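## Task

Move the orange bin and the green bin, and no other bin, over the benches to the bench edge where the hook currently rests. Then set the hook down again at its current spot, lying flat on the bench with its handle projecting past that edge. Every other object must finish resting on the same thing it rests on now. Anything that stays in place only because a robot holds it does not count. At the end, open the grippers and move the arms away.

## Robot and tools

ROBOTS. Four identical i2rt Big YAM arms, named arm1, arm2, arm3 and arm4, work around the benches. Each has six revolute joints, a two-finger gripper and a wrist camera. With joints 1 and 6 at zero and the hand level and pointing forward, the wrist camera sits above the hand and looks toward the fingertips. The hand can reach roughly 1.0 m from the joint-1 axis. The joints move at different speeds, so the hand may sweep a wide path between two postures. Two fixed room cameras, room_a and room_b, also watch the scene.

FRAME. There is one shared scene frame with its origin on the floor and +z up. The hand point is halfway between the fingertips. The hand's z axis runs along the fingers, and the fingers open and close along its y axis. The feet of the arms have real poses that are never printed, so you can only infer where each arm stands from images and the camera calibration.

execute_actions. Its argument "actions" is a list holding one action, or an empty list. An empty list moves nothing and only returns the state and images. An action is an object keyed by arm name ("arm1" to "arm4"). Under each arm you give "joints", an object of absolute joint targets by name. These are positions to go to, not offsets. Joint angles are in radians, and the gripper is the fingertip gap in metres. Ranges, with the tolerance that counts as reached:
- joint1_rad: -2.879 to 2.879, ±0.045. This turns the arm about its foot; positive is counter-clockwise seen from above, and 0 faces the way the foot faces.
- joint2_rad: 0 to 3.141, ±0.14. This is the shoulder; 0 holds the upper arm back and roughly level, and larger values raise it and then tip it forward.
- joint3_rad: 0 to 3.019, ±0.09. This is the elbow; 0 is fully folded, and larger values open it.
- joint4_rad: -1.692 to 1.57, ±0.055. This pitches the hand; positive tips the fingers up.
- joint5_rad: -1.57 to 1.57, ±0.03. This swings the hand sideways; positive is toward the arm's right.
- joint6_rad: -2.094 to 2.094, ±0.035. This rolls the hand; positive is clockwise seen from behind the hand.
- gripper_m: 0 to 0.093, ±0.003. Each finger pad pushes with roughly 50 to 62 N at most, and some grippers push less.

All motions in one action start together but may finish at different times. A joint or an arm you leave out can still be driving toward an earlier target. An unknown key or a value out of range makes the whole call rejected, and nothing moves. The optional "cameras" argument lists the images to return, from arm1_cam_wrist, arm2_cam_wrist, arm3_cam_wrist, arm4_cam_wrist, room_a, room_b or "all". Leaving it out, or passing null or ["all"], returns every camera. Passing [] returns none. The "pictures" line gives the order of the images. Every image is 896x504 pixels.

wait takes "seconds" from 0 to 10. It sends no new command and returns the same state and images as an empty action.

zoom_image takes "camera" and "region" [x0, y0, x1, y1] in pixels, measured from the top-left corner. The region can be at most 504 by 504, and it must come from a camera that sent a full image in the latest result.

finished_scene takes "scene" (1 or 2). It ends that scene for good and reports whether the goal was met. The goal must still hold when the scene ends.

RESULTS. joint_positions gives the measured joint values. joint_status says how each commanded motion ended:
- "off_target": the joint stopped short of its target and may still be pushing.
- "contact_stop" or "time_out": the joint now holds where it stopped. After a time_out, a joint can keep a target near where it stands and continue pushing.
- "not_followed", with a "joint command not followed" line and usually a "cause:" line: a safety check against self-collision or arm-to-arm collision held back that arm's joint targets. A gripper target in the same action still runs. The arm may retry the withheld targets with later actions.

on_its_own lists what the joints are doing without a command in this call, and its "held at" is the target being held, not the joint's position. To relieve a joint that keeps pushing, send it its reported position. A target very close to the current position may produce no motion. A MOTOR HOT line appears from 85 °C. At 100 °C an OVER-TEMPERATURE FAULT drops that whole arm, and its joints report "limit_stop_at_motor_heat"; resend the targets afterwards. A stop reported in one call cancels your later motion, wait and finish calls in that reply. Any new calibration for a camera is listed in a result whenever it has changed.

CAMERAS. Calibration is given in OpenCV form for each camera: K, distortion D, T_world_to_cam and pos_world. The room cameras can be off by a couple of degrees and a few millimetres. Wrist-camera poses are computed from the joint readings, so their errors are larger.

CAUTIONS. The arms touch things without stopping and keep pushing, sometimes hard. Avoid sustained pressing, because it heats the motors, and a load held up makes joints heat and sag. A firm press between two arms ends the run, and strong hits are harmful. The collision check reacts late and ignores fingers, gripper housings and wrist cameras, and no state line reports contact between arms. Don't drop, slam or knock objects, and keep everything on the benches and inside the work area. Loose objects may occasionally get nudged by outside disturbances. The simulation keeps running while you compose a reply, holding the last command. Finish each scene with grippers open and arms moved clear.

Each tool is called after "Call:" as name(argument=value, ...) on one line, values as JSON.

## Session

Call:
execute_actions(actions=[])

Scene clock: 0.00 s.
arm1.joint_positions: joint1_rad=-0.158 joint2_rad=+0.339 joint3_rad=+1.514 joint4_rad=-1.129 joint5_rad=+0.067 joint6_rad=+0.703 gripper_m=+0.095
arm1.joint_status: not commanded
arm1.hand: x=-0.4316 y=-1.1337 z=+1.4241 quat_wxyz=(-0.396, +0.188, -0.663, -0.607) (m; scene frame)
arm2.joint_positions: joint1_rad=-0.267 joint2_rad=+0.440 joint3_rad=+1.397 joint4_rad=-1.616 joint5_rad=+0.096 joint6_rad=+0.238 gripper_m=+0.094
arm2.joint_status: not commanded
arm2.hand: x=+0.4939 y=-1.0752 z=+1.2863 quat_wxyz=(-0.329, +0.477, -0.760, -0.294) (m; scene frame)
arm3.joint_positions: joint1_rad=-0.022 joint2_rad=+0.387 joint3_rad=+1.583 joint4_rad=-1.251 joint5_rad=-0.251 joint6_rad=-0.487 gripper_m=+0.094
arm3.joint_status: not commanded
arm3.hand: x=+0.5334 y=+1.1302 z=+1.4754 quat_wxyz=(-0.461, -0.258, -0.678, +0.511) (m; scene frame)
arm4.joint_positions: joint1_rad=+0.469 joint2_rad=+0.615 joint3_rad=+1.398 joint4_rad=-1.383 joint5_rad=-0.296 joint6_rad=-0.300 gripper_m=+0.094
arm4.joint_status: not commanded
arm4.hand: x=-0.3394 y=+1.0128 z=+1.3016 quat_wxyz=(-0.436, -0.297, -0.825, +0.203) (m; scene frame)
pictures: arm1_cam_wrist, arm2_cam_wrist, arm3_cam_wrist, arm4_cam_wrist, room_a, room_b
camera_calibration (this result's frames):
arm1_cam_wrist: T_world_to_cam=[[0.737839, -0.180708, -0.650337, 1.03711], [-0.663697, -0.369642, -0.650286, 0.226099], [-0.12288, 0.911433, -0.392671, 1.66579], [0, 0, 0, 1]] pos_world=[-0.410468, -1.24726, 1.47561]
arm2_cam_wrist: T_world_to_cam=[[0.923614, -0.360258, -0.130963, -0.675532], [-0.38285, -0.883954, -0.268425, -0.41006], [-0.0190628, 0.29806, -0.954357, 1.68537], [0, 0, 0, 1]] pos_world=[0.499067, -1.10818, 1.4099]
arm3_cam_wrist: T_world_to_cam=[[-0.815213, -0.359671, 0.453944, 0.173136], [-0.576335, 0.426446, -0.697124, 0.855244], [0.057153, -0.829928, -0.554935, 1.84811], [0, 0, 0, 1]] pos_world=[0.528424, 1.23136, 1.5432]
arm4_cam_wrist: T_world_to_cam=[[-0.671262, -0.736115, 0.0868431, 0.40608], [-0.710177, 0.605166, -0.359754, -0.380232], [0.212266, -0.303163, -0.928997, 1.70845], [0, 0, 0, 1]] pos_world=[-0.360091, 1.04696, 1.41509]
Images, in order (width x height): arm1_cam_wrist 896x504, arm2_cam_wrist 896x504, arm3_cam_wrist 896x504, arm4_cam_wrist 896x504, room_a 896x504, room_b 896x504.

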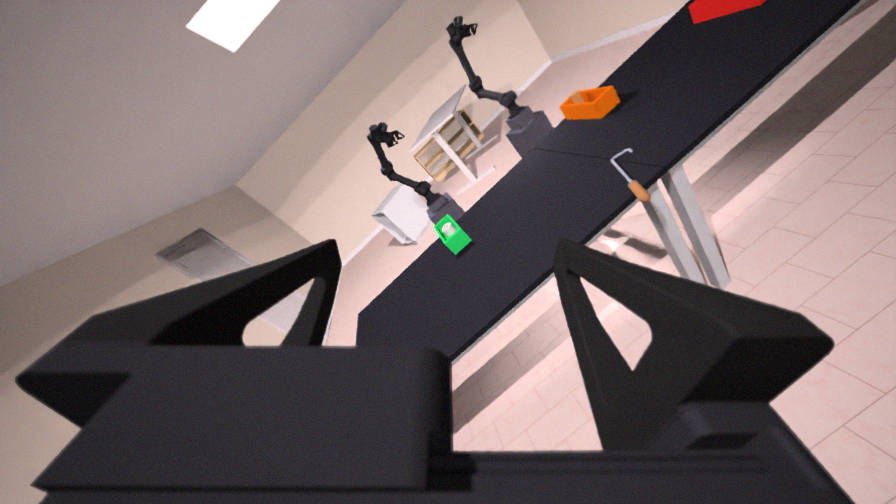

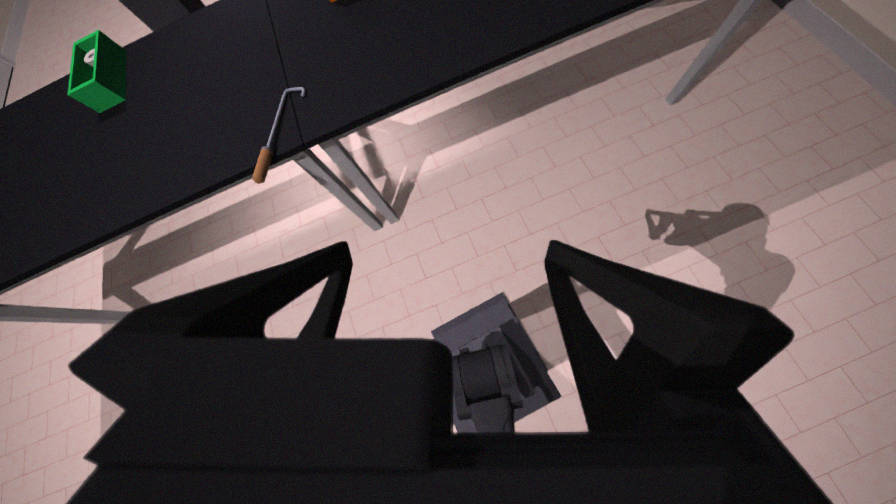

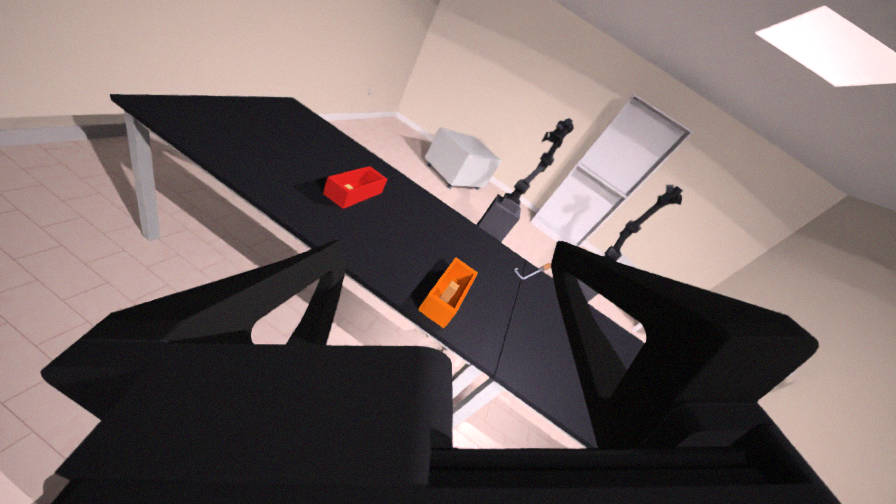

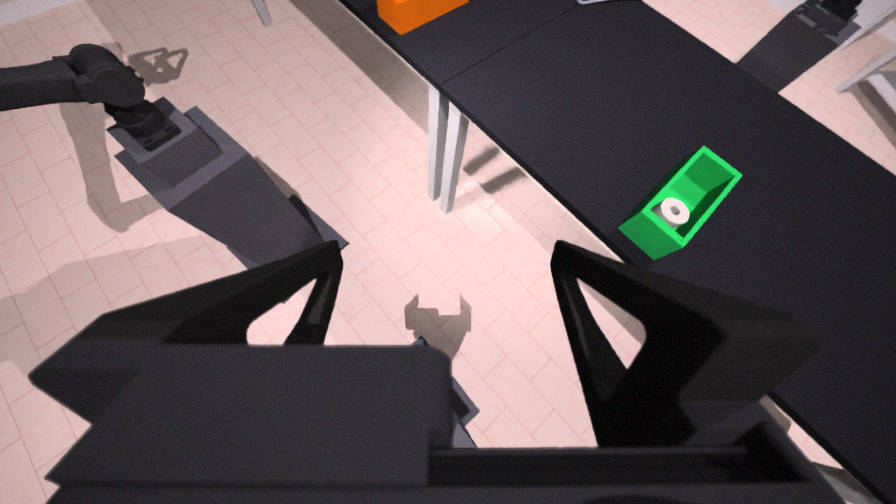

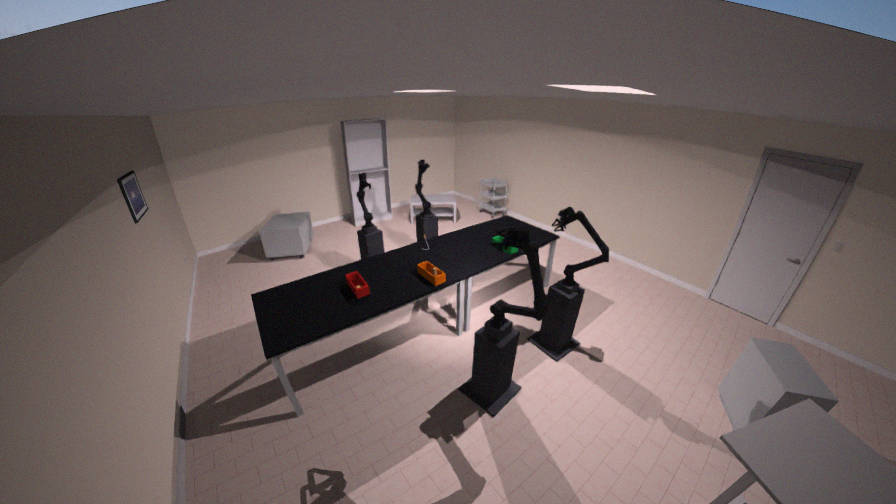

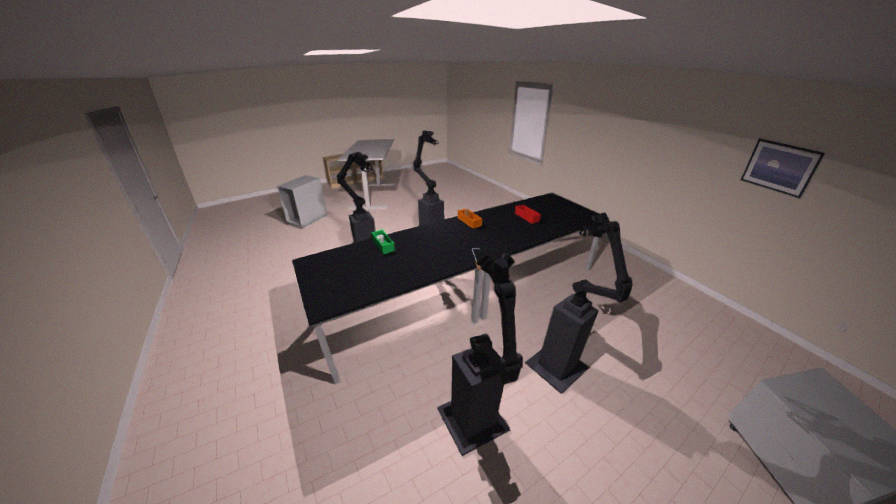

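Call:
zoom_image(camera="arm4_cam_wrist", region=[580, 120, 780, 280])

Call:
zoom_image(camera="arm3_cam_wrist", region=[390, 230, 590, 390])

Call:
zoom_image(camera="arm2_cam_wrist", region=[200, 60, 360, 200])

Region (580, 120, 780, 280) of arm4_cam_wrist's 896x504 image, scaled by 2.520, with more detail than that image has; it fills the top 403 rows of this view, and the rest is white.

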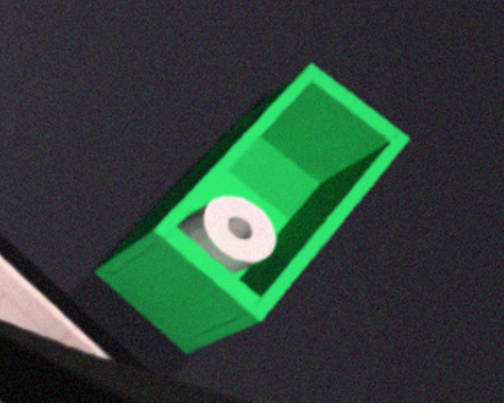

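Region (390, 230, 590, 390) of arm3_cam_wrist's 896x504 image, scaled by 2.520, with more detail than that image has; it fills the top 403 rows of this view, and the rest is white.

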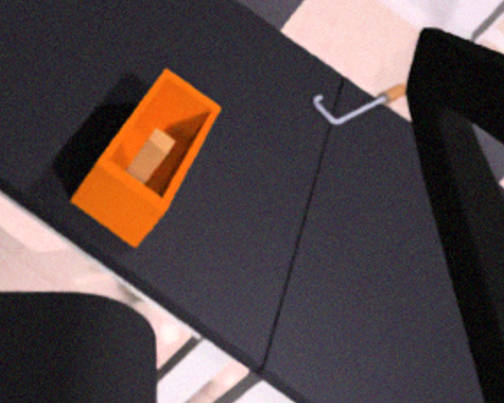

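Region (200, 60, 360, 200) of arm2_cam_wrist's 896x504 image, scaled by 3.150, with more detail than that image has; it fills the top 441 rows of this view, and the rest is white.

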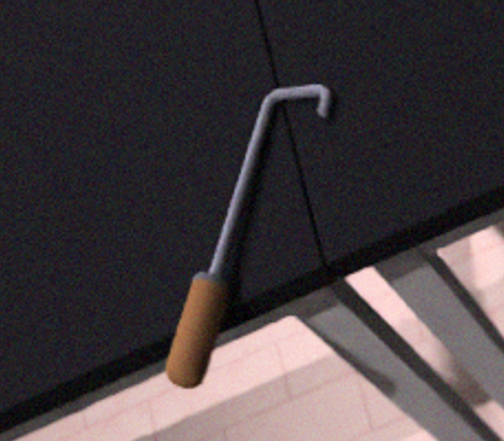

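Call:
execute_actions(actions=[{"arm1":{"joints":{"joint1_rad":-0.585,"joint2_rad":2.31,"joint3_rad":1.90,"joint4_rad":0.58,"joint5_rad":-0.215,"joint6_rad":0.0}},"arm2":{"joints":{"joint1_rad":-0.166,"joint2_rad":2.36,"joint3_rad":1.62,"joint4_rad":0.86,"joint5_rad":-1.497,"joint6_rad":0.0}},"arm3":{"joints":{"joint1_rad":-0.113,"joint2_rad":1.85,"joint3_rad":0.84,"joint4_rad":0.78,"joint5_rad":0.0,"joint6_rad":0.0,"gripper_m":0.06}},"arm4":{"joints":{"joint1_rad":0.0,"joint2_rad":1.76,"joint3_rad":0.85,"joint4_rad":0.68,"joint5_rad":0.0,"joint6_rad":0.0,"gripper_m":0.06}}}])

Scene clock: 62.53 s.
arm1.joint_positions: joint1_rad=-0.577 joint2_rad=+2.297 joint3_rad=+1.886 joint4_rad=+0.562 joint5_rad=-0.213 joint6_rad=+0.007 gripper_m=+0.095
arm1.joint_status: all done
arm1.hand: x=+0.0617 y=-0.4579 z=+0.9940 quat_wxyz=(-0.644, +0.353, -0.547, -0.402) (m; scene frame)
arm2.joint_positions: joint1_rad=-0.169 joint2_rad=+2.347 joint3_rad=+1.616 joint4_rad=+0.839 joint5_rad=-1.493 joint6_rad=+0.012 gripper_m=+0.094
arm2.joint_status: all done
arm2.hand: x=+0.3313 y=-0.4763 z=+0.8787 quat_wxyz=(-0.084, +0.703, -0.016, -0.706) (m; scene frame)
arm3.joint_positions: joint1_rad=-0.105 joint2_rad=+1.850 joint3_rad=+0.821 joint4_rad=+0.746 joint5_rad=-0.002 joint6_rad=-0.014 gripper_m=+0.060
arm3.joint_status: all done
arm3.hand: x=+0.5047 y=+0.5770 z=+0.8766 quat_wxyz=(-0.430, -0.550, -0.580, +0.419) (m; scene frame)
arm4.joint_positions: joint1_rad=+0.000 joint2_rad=+1.757 joint3_rad=+0.840 joint4_rad=+0.659 joint5_rad=-0.003 joint6_rad=-0.009 gripper_m=+0.060
arm4.joint_status: all done
arm4.hand: x=-0.4965 y=+0.5659 z=+0.8817 quat_wxyz=(-0.423, -0.572, -0.551, +0.437) (m; scene frame)
pictures: arm1_cam_wrist, arm2_cam_wrist, arm3_cam_wrist, arm4_cam_wrist, room_a, room_b
camera_calibration (this result's frames):
arm1_cam_wrist: T_world_to_cam=[[0.908843, -0.416548, 0.0222034, -0.271522], [-0.170974, -0.420533, -0.891022, 0.709258], [0.38049, 0.806003, -0.453417, 0.922517], [0, 0, 0, 1]] pos_world=[0.0170267, -0.558387, 1.05628]
arm2_cam_wrist: T_world_to_cam=[[0.132211, 0.985781, 0.103714, 0.334105], [0.590708, 0.00566584, -0.806866, 0.522004], [-0.79598, 0.167941, -0.581559, 0.982672], [0, 0, 0, 1]] pos_world=[0.429664, -0.497343, 0.958018]
arm3_cam_wrist: T_world_to_cam=[[-0.998276, -0.0581064, 0.00833827, 0.531524], [-0.050335, 0.774227, -0.630903, 0.133023], [0.0302038, -0.630235, -0.775817, 1.15034], [0, 0, 0, 1]] pos_world=[0.502558, 0.652881, 0.971948]
arm4_cam_wrist: T_world_to_cam=[[-0.998991, 0.0443758, 0.00692639, -0.525861], [0.0303642, 0.780938, -0.62387, 0.128619], [-0.0330938, -0.62303, -0.781498, 1.14542], [0, 0, 0, 1]] pos_world=[-0.491329, 0.636523, 0.979027]
Images, in order (width x height): arm1_cam_wrist 896x504, arm2_cam_wrist 896x504, arm3_cam_wrist 896x504, arm4_cam_wrist 896x504, room_a 896x504, room_b 896x504.

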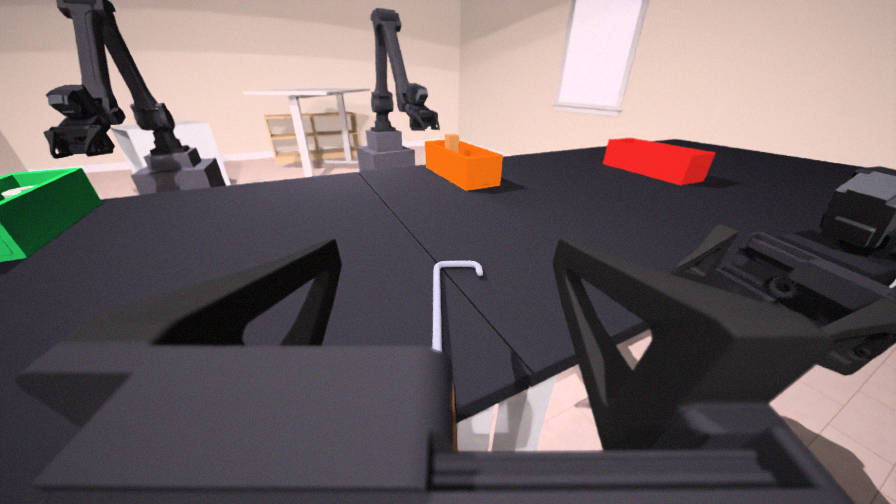

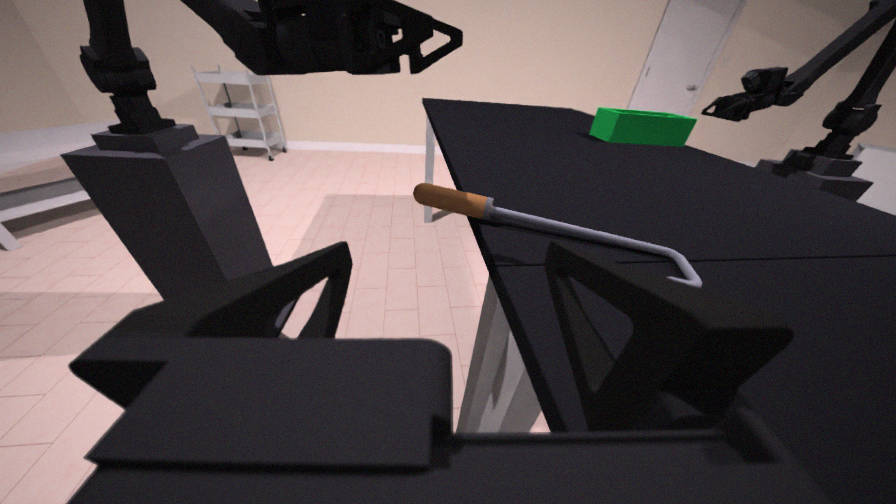

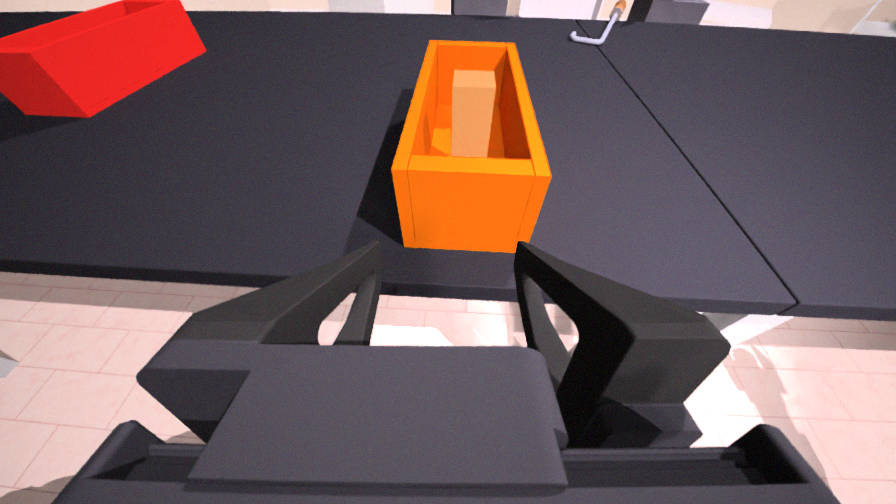

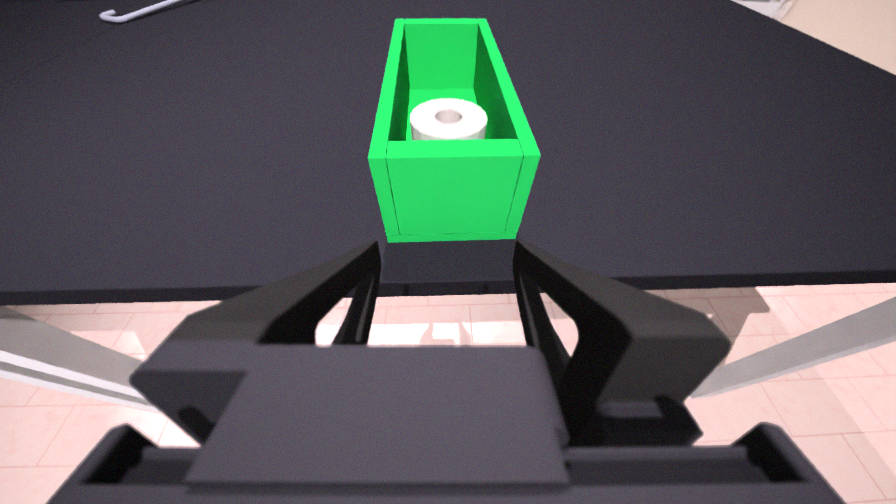

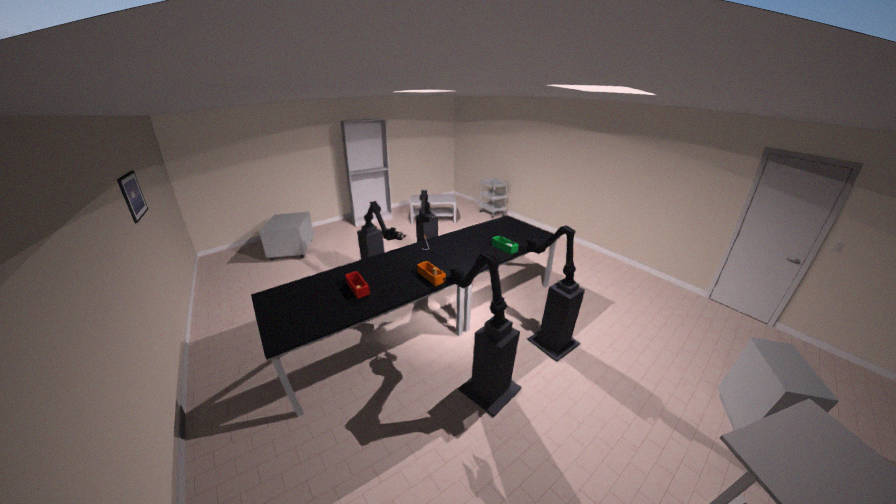

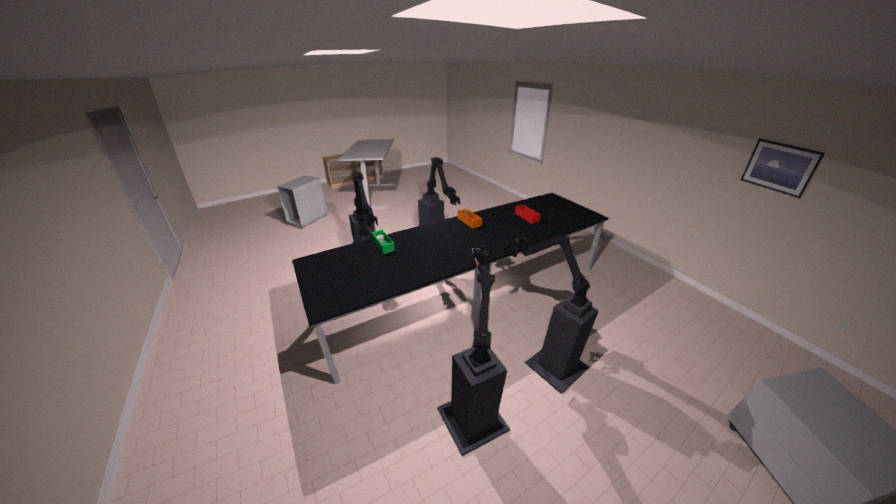

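Call:
execute_actions(actions=[{"arm1":{"joints":{"joint2_rad":2.52,"joint3_rad":2.03,"joint4_rad":0.53,"joint5_rad":-0.235}},"arm3":{"joints":{"joint1_rad":-0.14,"joint2_rad":2.15,"joint3_rad":1.11,"joint4_rad":0.77}},"arm4":{"joints":{"joint2_rad":2.01,"joint3_rad":1.10,"joint4_rad":0.63}}}], cameras=["arm1_cam_wrist","arm2_cam_wrist","arm3_cam_wrist","arm4_cam_wrist"])

Scene clock: 119.50 s.
arm1.joint_positions: joint1_rad=-0.577 joint2_rad=+2.521 joint3_rad=+1.997 joint4_rad=+0.536 joint5_rad=-0.232 joint6_rad=+0.007 gripper_m=+0.095
arm1.joint_status: all done
arm1.hand: x=+0.0751 y=-0.4324 z=+0.8490 quat_wxyz=(-0.596, +0.377, -0.591, -0.392) (m; scene frame)
arm2.joint_positions: joint1_rad=-0.169 joint2_rad=+2.347 joint3_rad=+1.616 joint4_rad=+0.839 joint5_rad=-1.493 joint6_rad=+0.012 gripper_m=+0.094
arm2.joint_status: not commanded
arm2.hand: x=+0.3313 y=-0.4763 z=+0.8787 quat_wxyz=(-0.084, +0.703, -0.016, -0.706) (m; scene frame)
arm3.joint_positions: joint1_rad=-0.133 joint2_rad=+2.157 joint3_rad=+1.072 joint4_rad=+0.746 joint5_rad=-0.002 joint6_rad=-0.014 gripper_m=+0.060
arm3.joint_status: all done
arm3.hand: x=+0.4877 y=+0.5026 z=+0.7863 quat_wxyz=(-0.408, -0.570, -0.584, +0.410) (m; scene frame)
arm4.joint_positions: joint1_rad=+0.000 joint2_rad=+2.013 joint3_rad=+1.056 joint4_rad=+0.637 joint5_rad=-0.003 joint6_rad=-0.009 gripper_m=+0.060
arm4.joint_status: all done
arm4.hand: x=-0.4986 y=+0.4964 z=+0.8112 quat_wxyz=(-0.406, -0.585, -0.564, +0.419) (m; scene frame)
pictures: arm1_cam_wrist, arm2_cam_wrist, arm3_cam_wrist, arm4_cam_wrist
camera_calibration (this result's frames):
arm1_cam_wrist: T_world_to_cam=[[0.917943, -0.396622, -0.00845867, -0.235857], [-0.232278, -0.520055, -0.821943, 0.49601], [0.321602, 0.756461, -0.569507, 0.912805], [0, 0, 0, 1]] pos_world=[0.0381555, -0.526096, 0.925546]
arm2_cam_wrist: T_world_to_cam=[[0.132211, 0.985781, 0.103714, 0.334105], [0.590708, 0.00566584, -0.806866, 0.522004], [-0.79598, 0.167941, -0.581559, 0.982672], [0, 0, 0, 1]] pos_world=[0.429664, -0.497343, 0.958018]
arm3_cam_wrist: T_world_to_cam=[[-0.99953, -0.0298311, 0.00701257, 0.49848], [-0.0282557, 0.808589, -0.587695, 0.0708051], [0.0118613, -0.587617, -0.809052, 1.04763], [0, 0, 0, 1]] pos_world=[0.48782, 0.573221, 0.885702]
arm4_cam_wrist: T_world_to_cam=[[-0.999036, 0.0433051, 0.00715127, -0.524039], [0.0313561, 0.818183, -0.574102, 0.0806298], [-0.0307126, -0.573325, -0.818752, 1.05371], [0, 0, 0, 1]] pos_world=[-0.4937, 0.560843, 0.912767]
Images, in order (width x height): arm1_cam_wrist 896x504, arm2_cam_wrist 896x504, arm3_cam_wrist 896x504, arm4_cam_wrist 896x504.

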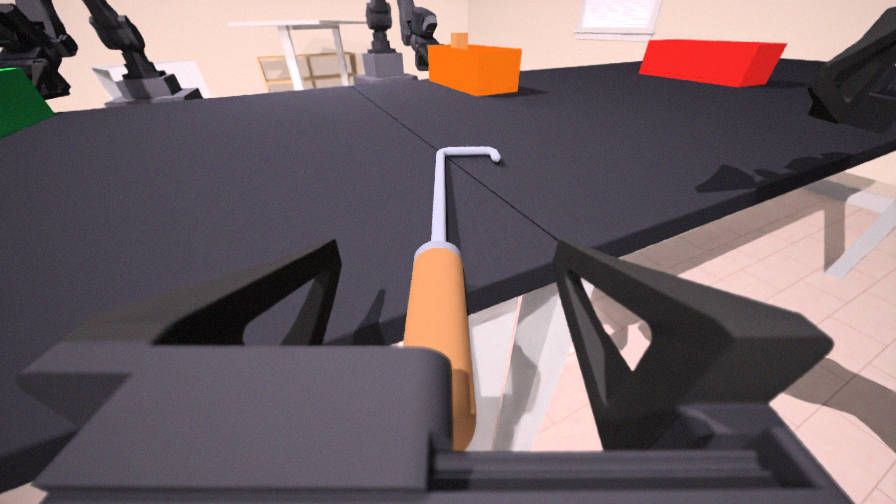

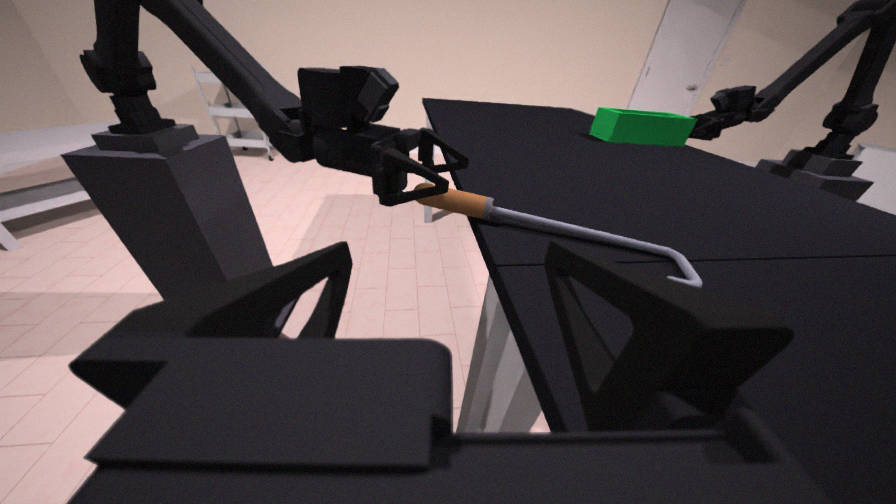

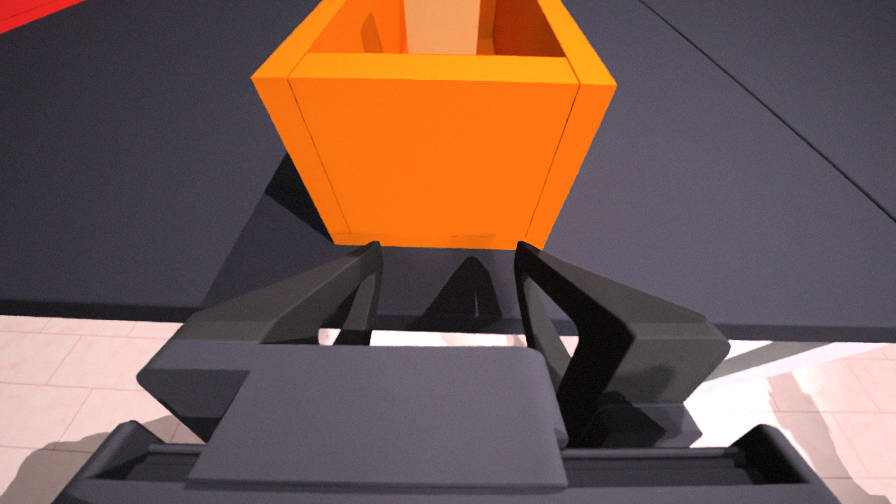

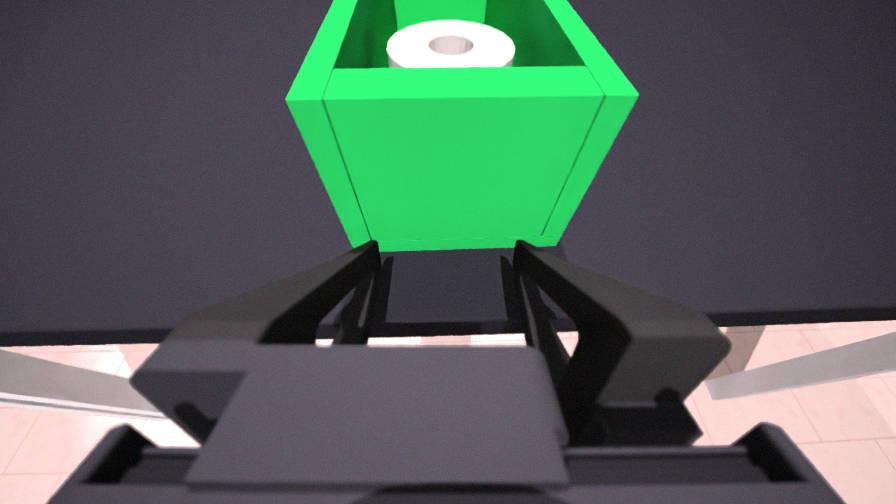

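Call:
execute_actions(actions=[{"arm1":{"joints":{"joint2_rad":2.60}},"arm3":{"joints":{"joint2_rad":2.22,"joint3_rad":1.29,"joint4_rad":0.68}},"arm4":{"joints":{"joint2_rad":2.10,"joint3_rad":1.28,"joint4_rad":0.56}}}], cameras=["arm1_cam_wrist","arm2_cam_wrist","arm3_cam_wrist","arm4_cam_wrist"])

Scene clock: 131.47 s.
arm1.joint_positions: joint1_rad=-0.577 joint2_rad=+2.572 joint3_rad=+1.997 joint4_rad=+0.536 joint5_rad=-0.232 joint6_rad=+0.007 gripper_m=+0.095
arm1.joint_status: all done
arm1.hand: x=+0.0733 y=-0.4339 z=+0.8021 quat_wxyz=(-0.578, +0.383, -0.608, -0.386) (m; scene frame)
arm2.joint_positions: joint1_rad=-0.169 joint2_rad=+2.347 joint3_rad=+1.616 joint4_rad=+0.839 joint5_rad=-1.493 joint6_rad=+0.012 gripper_m=+0.094
arm2.joint_status: not commanded
arm2.hand: x=+0.3313 y=-0.4763 z=+0.8787 quat_wxyz=(-0.084, +0.703, -0.016, -0.706) (m; scene frame)
arm3.joint_positions: joint1_rad=-0.133 joint2_rad=+2.217 joint3_rad=+1.250 joint4_rad=+0.696 joint5_rad=-0.001 joint6_rad=-0.013 gripper_m=+0.060
arm3.joint_status: all done
arm3.hand: x=+0.4880 y=+0.4430 z=+0.8090 quat_wxyz=(-0.427, -0.556, -0.569, +0.429) (m; scene frame)
arm4.joint_positions: joint1_rad=+0.000 joint2_rad=+2.097 joint3_rad=+1.233 joint4_rad=+0.569 joint5_rad=-0.004 joint6_rad=-0.009 gripper_m=+0.060
arm4.joint_status: all done
arm4.hand: x=-0.5008 y=+0.4410 z=+0.8190 quat_wxyz=(-0.413, -0.580, -0.559, +0.426) (m; scene frame)
pictures: arm1_cam_wrist, arm2_cam_wrist, arm3_cam_wrist, arm4_cam_wrist
camera_calibration (this result's frames):
arm1_cam_wrist: T_world_to_cam=[[0.917713, -0.396696, -0.0208733, -0.225247], [-0.257056, -0.552968, -0.792558, 0.420166], [0.302863, 0.732706, -0.609439, 0.910879], [0, 0, 0, 1]] pos_world=[0.038847, -0.524422, 0.883429]
arm2_cam_wrist: T_world_to_cam=[[0.132211, 0.985781, 0.103714, 0.334105], [0.590708, 0.00566584, -0.806866, 0.522004], [-0.79598, 0.167941, -0.581559, 0.982672], [0, 0, 0, 1]] pos_world=[0.429664, -0.497343, 0.958018]
arm3_cam_wrist: T_world_to_cam=[[-0.999575, -0.02804, 0.00802105, 0.495273], [-0.0266582, 0.766888, -0.641226, 0.19335], [0.0118288, -0.641168, -0.76731, 1.02091], [0, 0, 0, 1]] pos_world=[0.48814, 0.520187, 0.903367]
arm4_cam_wrist: T_world_to_cam=[[-0.999048, 0.0431322, 0.00647634, -0.523249], [0.0308229, 0.80325, -0.594843, 0.153835], [-0.030859, -0.594078, -0.803815, 1.02507], [0, 0, 0, 1]] pos_world=[-0.49586, 0.507975, 0.918867]
Images, in order (width x height): arm1_cam_wrist 896x504, arm2_cam_wrist 896x504, arm3_cam_wrist 896x504, arm4_cam_wrist 896x504.

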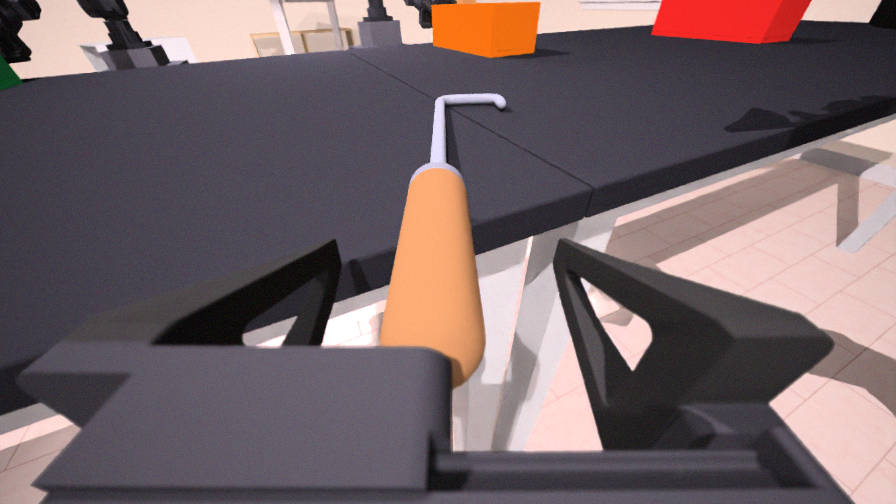

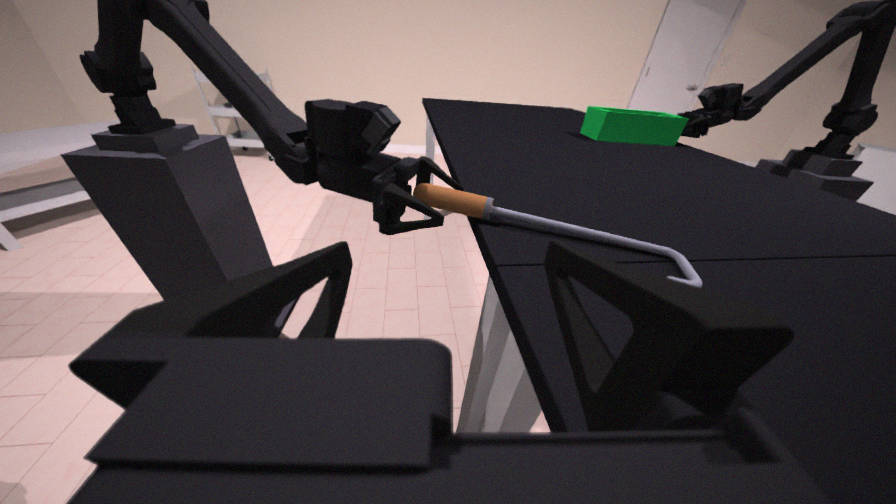

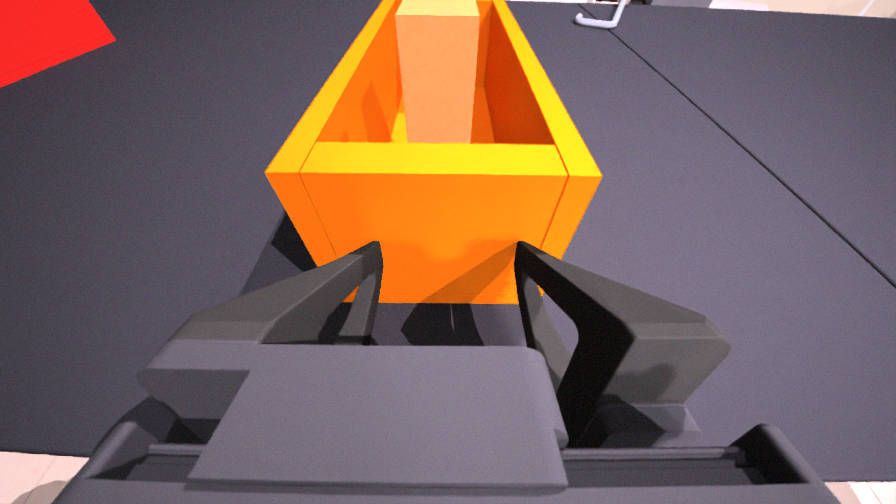

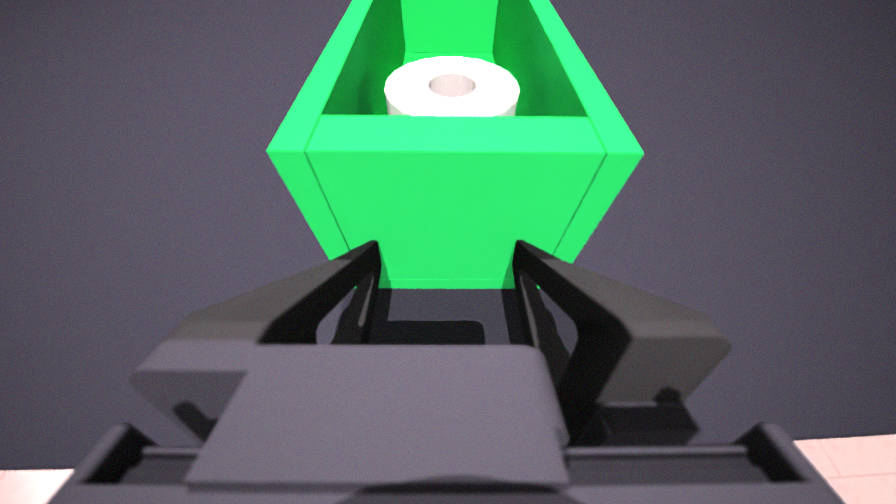

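Call:
execute_actions(actions=[{"arm1":{"joints":{"gripper_m":0.015}},"arm3":{"joints":{"joint2_rad":2.30,"joint3_rad":1.47,"joint4_rad":0.57}},"arm4":{"joints":{"joint2_rad":2.185,"joint3_rad":1.47,"joint4_rad":0.46}}}], cameras=["arm1_cam_wrist","arm3_cam_wrist"])

Scene clock: 138.53 s.
arm1.joint_positions: joint1_rad=-0.577 joint2_rad=+2.572 joint3_rad=+1.997 joint4_rad=+0.536 joint5_rad=-0.235 joint6_rad=+0.005 gripper_m=+0.030
arm1.joint_status: gripper_m off_target (ended at +0.030, target +0.015)
arm1.hand: x=+0.0728 y=-0.4337 z=+0.8021 quat_wxyz=(-0.578, +0.384, -0.607, -0.386) (m; scene frame)
arm2.joint_positions: joint1_rad=-0.169 joint2_rad=+2.347 joint3_rad=+1.616 joint4_rad=+0.839 joint5_rad=-1.493 joint6_rad=+0.012 gripper_m=+0.094
arm2.joint_status: not commanded
arm2.hand: x=+0.3313 y=-0.4763 z=+0.8787 quat_wxyz=(-0.084, +0.703, -0.016, -0.706) (m; scene frame)
arm3.joint_positions: joint1_rad=-0.133 joint2_rad=+2.298 joint3_rad=+1.419 joint4_rad=+0.587 joint5_rad=-0.001 joint6_rad=-0.013 gripper_m=+0.060
arm3.joint_status: all done
arm3.hand: x=+0.4884 y=+0.3975 z=+0.8004 quat_wxyz=(-0.421, -0.561, -0.574, +0.423) (m; scene frame)
arm4.joint_positions: joint1_rad=+0.000 joint2_rad=+2.182 joint3_rad=+1.418 joint4_rad=+0.469 joint5_rad=-0.004 joint6_rad=-0.009 gripper_m=+0.060
arm4.joint_status: all done
arm4.hand: x=-0.5029 y=+0.3894 z=+0.8222 quat_wxyz=(-0.413, -0.580, -0.559, +0.426) (m; scene frame)
pictures: arm1_cam_wrist, arm3_cam_wrist
camera_calibration (this result's frames):
arm1_cam_wrist: T_world_to_cam=[[0.918976, -0.393851, -0.019068, -0.225028], [-0.254007, -0.554303, -0.792609, 0.419409], [0.3016, 0.733232, -0.609433, 0.911188], [0, 0, 0, 1]] pos_world=[0.0385137, -0.52426, 0.883444]
arm3_cam_wrist: T_world_to_cam=[[-0.999574, -0.028197, 0.00759247, 0.494848], [-0.0267641, 0.780649, -0.624397, 0.203821], [0.0116791, -0.624334, -0.781071, 0.989471], [0, 0, 0, 1]] pos_world=[0.488536, 0.4726, 0.896355]
Images, in order (width x height): arm1_cam_wrist 896x504, arm3_cam_wrist 896x504.

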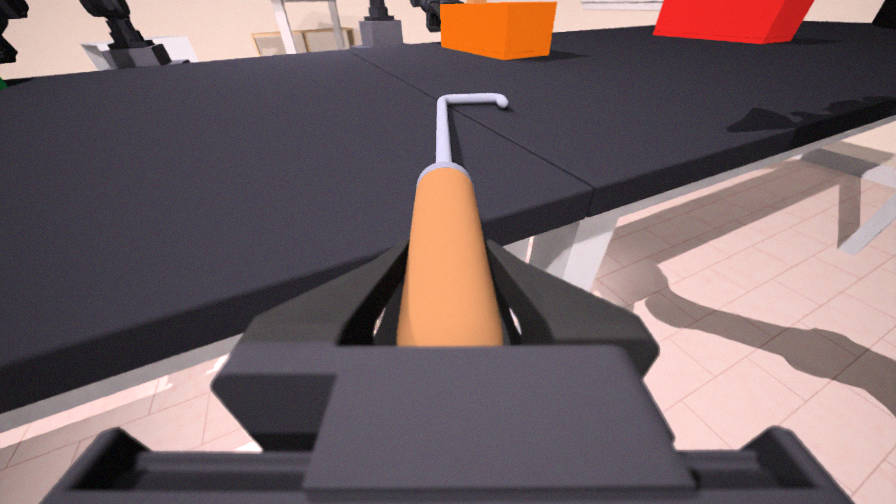

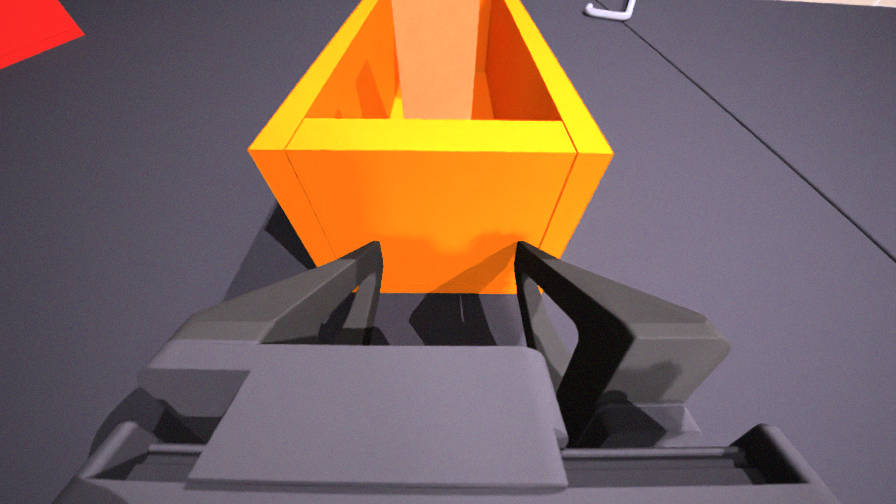

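Call:
execute_actions(actions=[{"arm1":{"joints":{"joint2_rad":2.44,"joint6_rad":1.57}},"arm3":{"joints":{"joint2_rad":2.385,"joint3_rad":1.665,"joint4_rad":0.46}},"arm4":{"joints":{"joint2_rad":2.285,"joint3_rad":1.665,"joint4_rad":0.36}}}], cameras=["arm1_cam_wrist","arm2_cam_wrist","arm3_cam_wrist"])

Scene clock: 146.40 s.
arm1.joint_positions: joint1_rad=-0.580 joint2_rad=+2.470 joint3_rad=+1.997 joint4_rad=+0.515 joint5_rad=-0.234 joint6_rad=+1.549 gripper_m=+0.030
arm1.joint_status: all done
arm1.hand: x=+0.0776 y=-0.4341 z=+0.8911 quat_wxyz=(-0.159, -0.138, -0.677, -0.706) (m; scene frame)
arm2.joint_positions: joint1_rad=-0.169 joint2_rad=+2.347 joint3_rad=+1.616 joint4_rad=+0.839 joint5_rad=-1.493 joint6_rad=+0.012 gripper_m=+0.094
arm2.joint_status: not commanded
arm2.hand: x=+0.3313 y=-0.4763 z=+0.8787 quat_wxyz=(-0.084, +0.703, -0.016, -0.706) (m; scene frame)
arm3.joint_positions: joint1_rad=-0.133 joint2_rad=+2.382 joint3_rad=+1.611 joint4_rad=+0.477 joint5_rad=-0.001 joint6_rad=-0.013 gripper_m=+0.060
arm3.joint_status: all done
arm3.hand: x=+0.4888 y=+0.3486 z=+0.8017 quat_wxyz=(-0.420, -0.561, -0.574, +0.422) (m; scene frame)
arm4.joint_positions: joint1_rad=+0.000 joint2_rad=+2.279 joint3_rad=+1.605 joint4_rad=+0.369 joint5_rad=-0.004 joint6_rad=-0.009 gripper_m=+0.060
arm4.joint_status: all done
arm4.hand: x=-0.5047 y=+0.3425 z=+0.8181 quat_wxyz=(-0.410, -0.582, -0.561, +0.423) (m; scene frame)
pictures: arm1_cam_wrist, arm2_cam_wrist, arm3_cam_wrist
camera_calibration (this result's frames):
arm1_cam_wrist: T_world_to_cam=[[0.0492807, 0.0430851, -0.997855, 0.901406], [-0.978766, -0.196943, -0.0568415, 0.046714], [-0.19897, 0.979468, 0.0324647, 0.538003], [0, 0, 0, 1]] pos_world=[0.108346, -0.556593, 0.884662]
arm2_cam_wrist: T_world_to_cam=[[0.132211, 0.985781, 0.103714, 0.334105], [0.590708, 0.00566584, -0.806866, 0.522004], [-0.79598, 0.167941, -0.581559, 0.982672], [0, 0, 0, 1]] pos_world=[0.429664, -0.497343, 0.958018]
arm3_cam_wrist: T_world_to_cam=[[-0.999573, -0.028213, 0.00754716, 0.493913], [-0.026775, 0.782076, -0.622608, 0.240929], [0.0116632, -0.622544, -0.782498, 0.960545], [0, 0, 0, 1]] pos_world=[0.48895, 0.423492, 0.897901]
Images, in order (width x height): arm1_cam_wrist 896x504, arm2_cam_wrist 896x504, arm3_cam_wrist 896x504.

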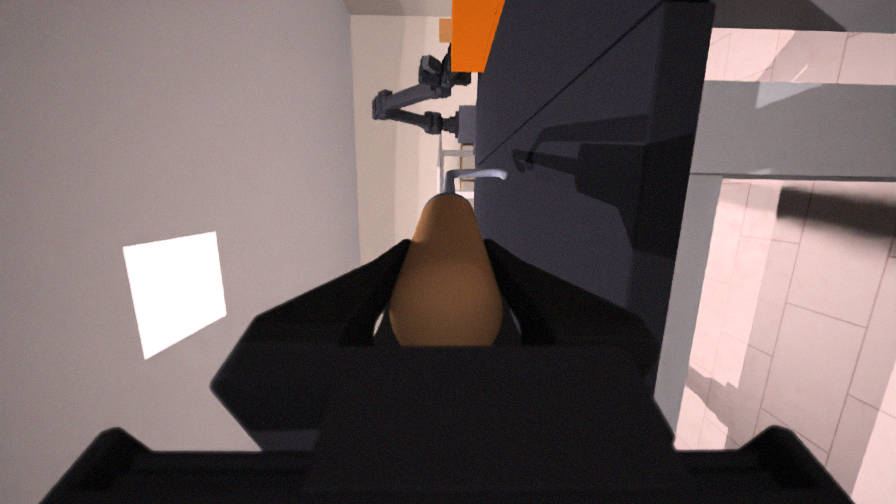

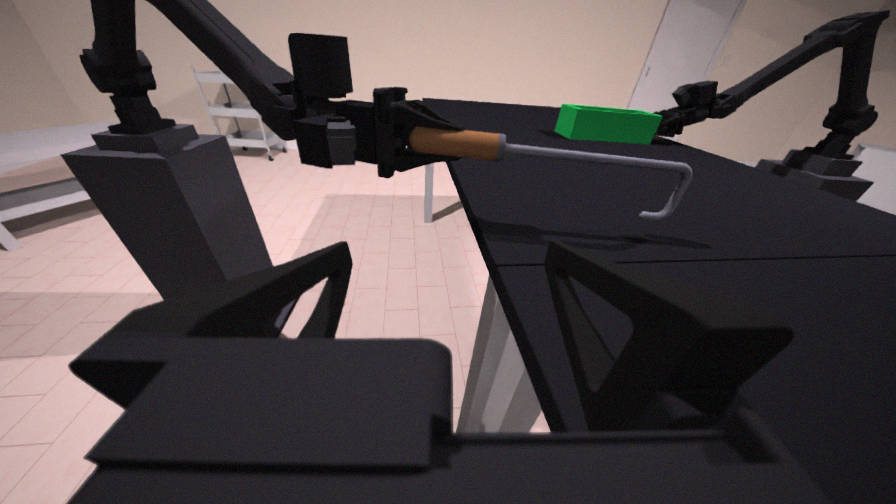

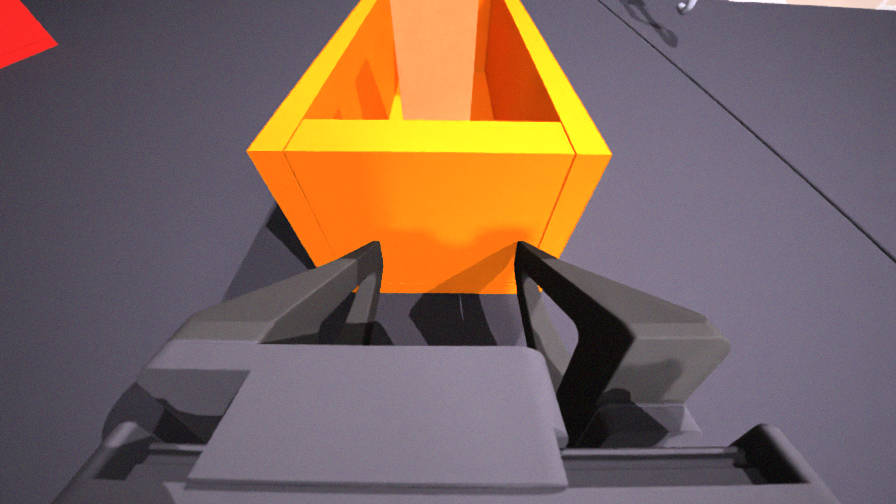

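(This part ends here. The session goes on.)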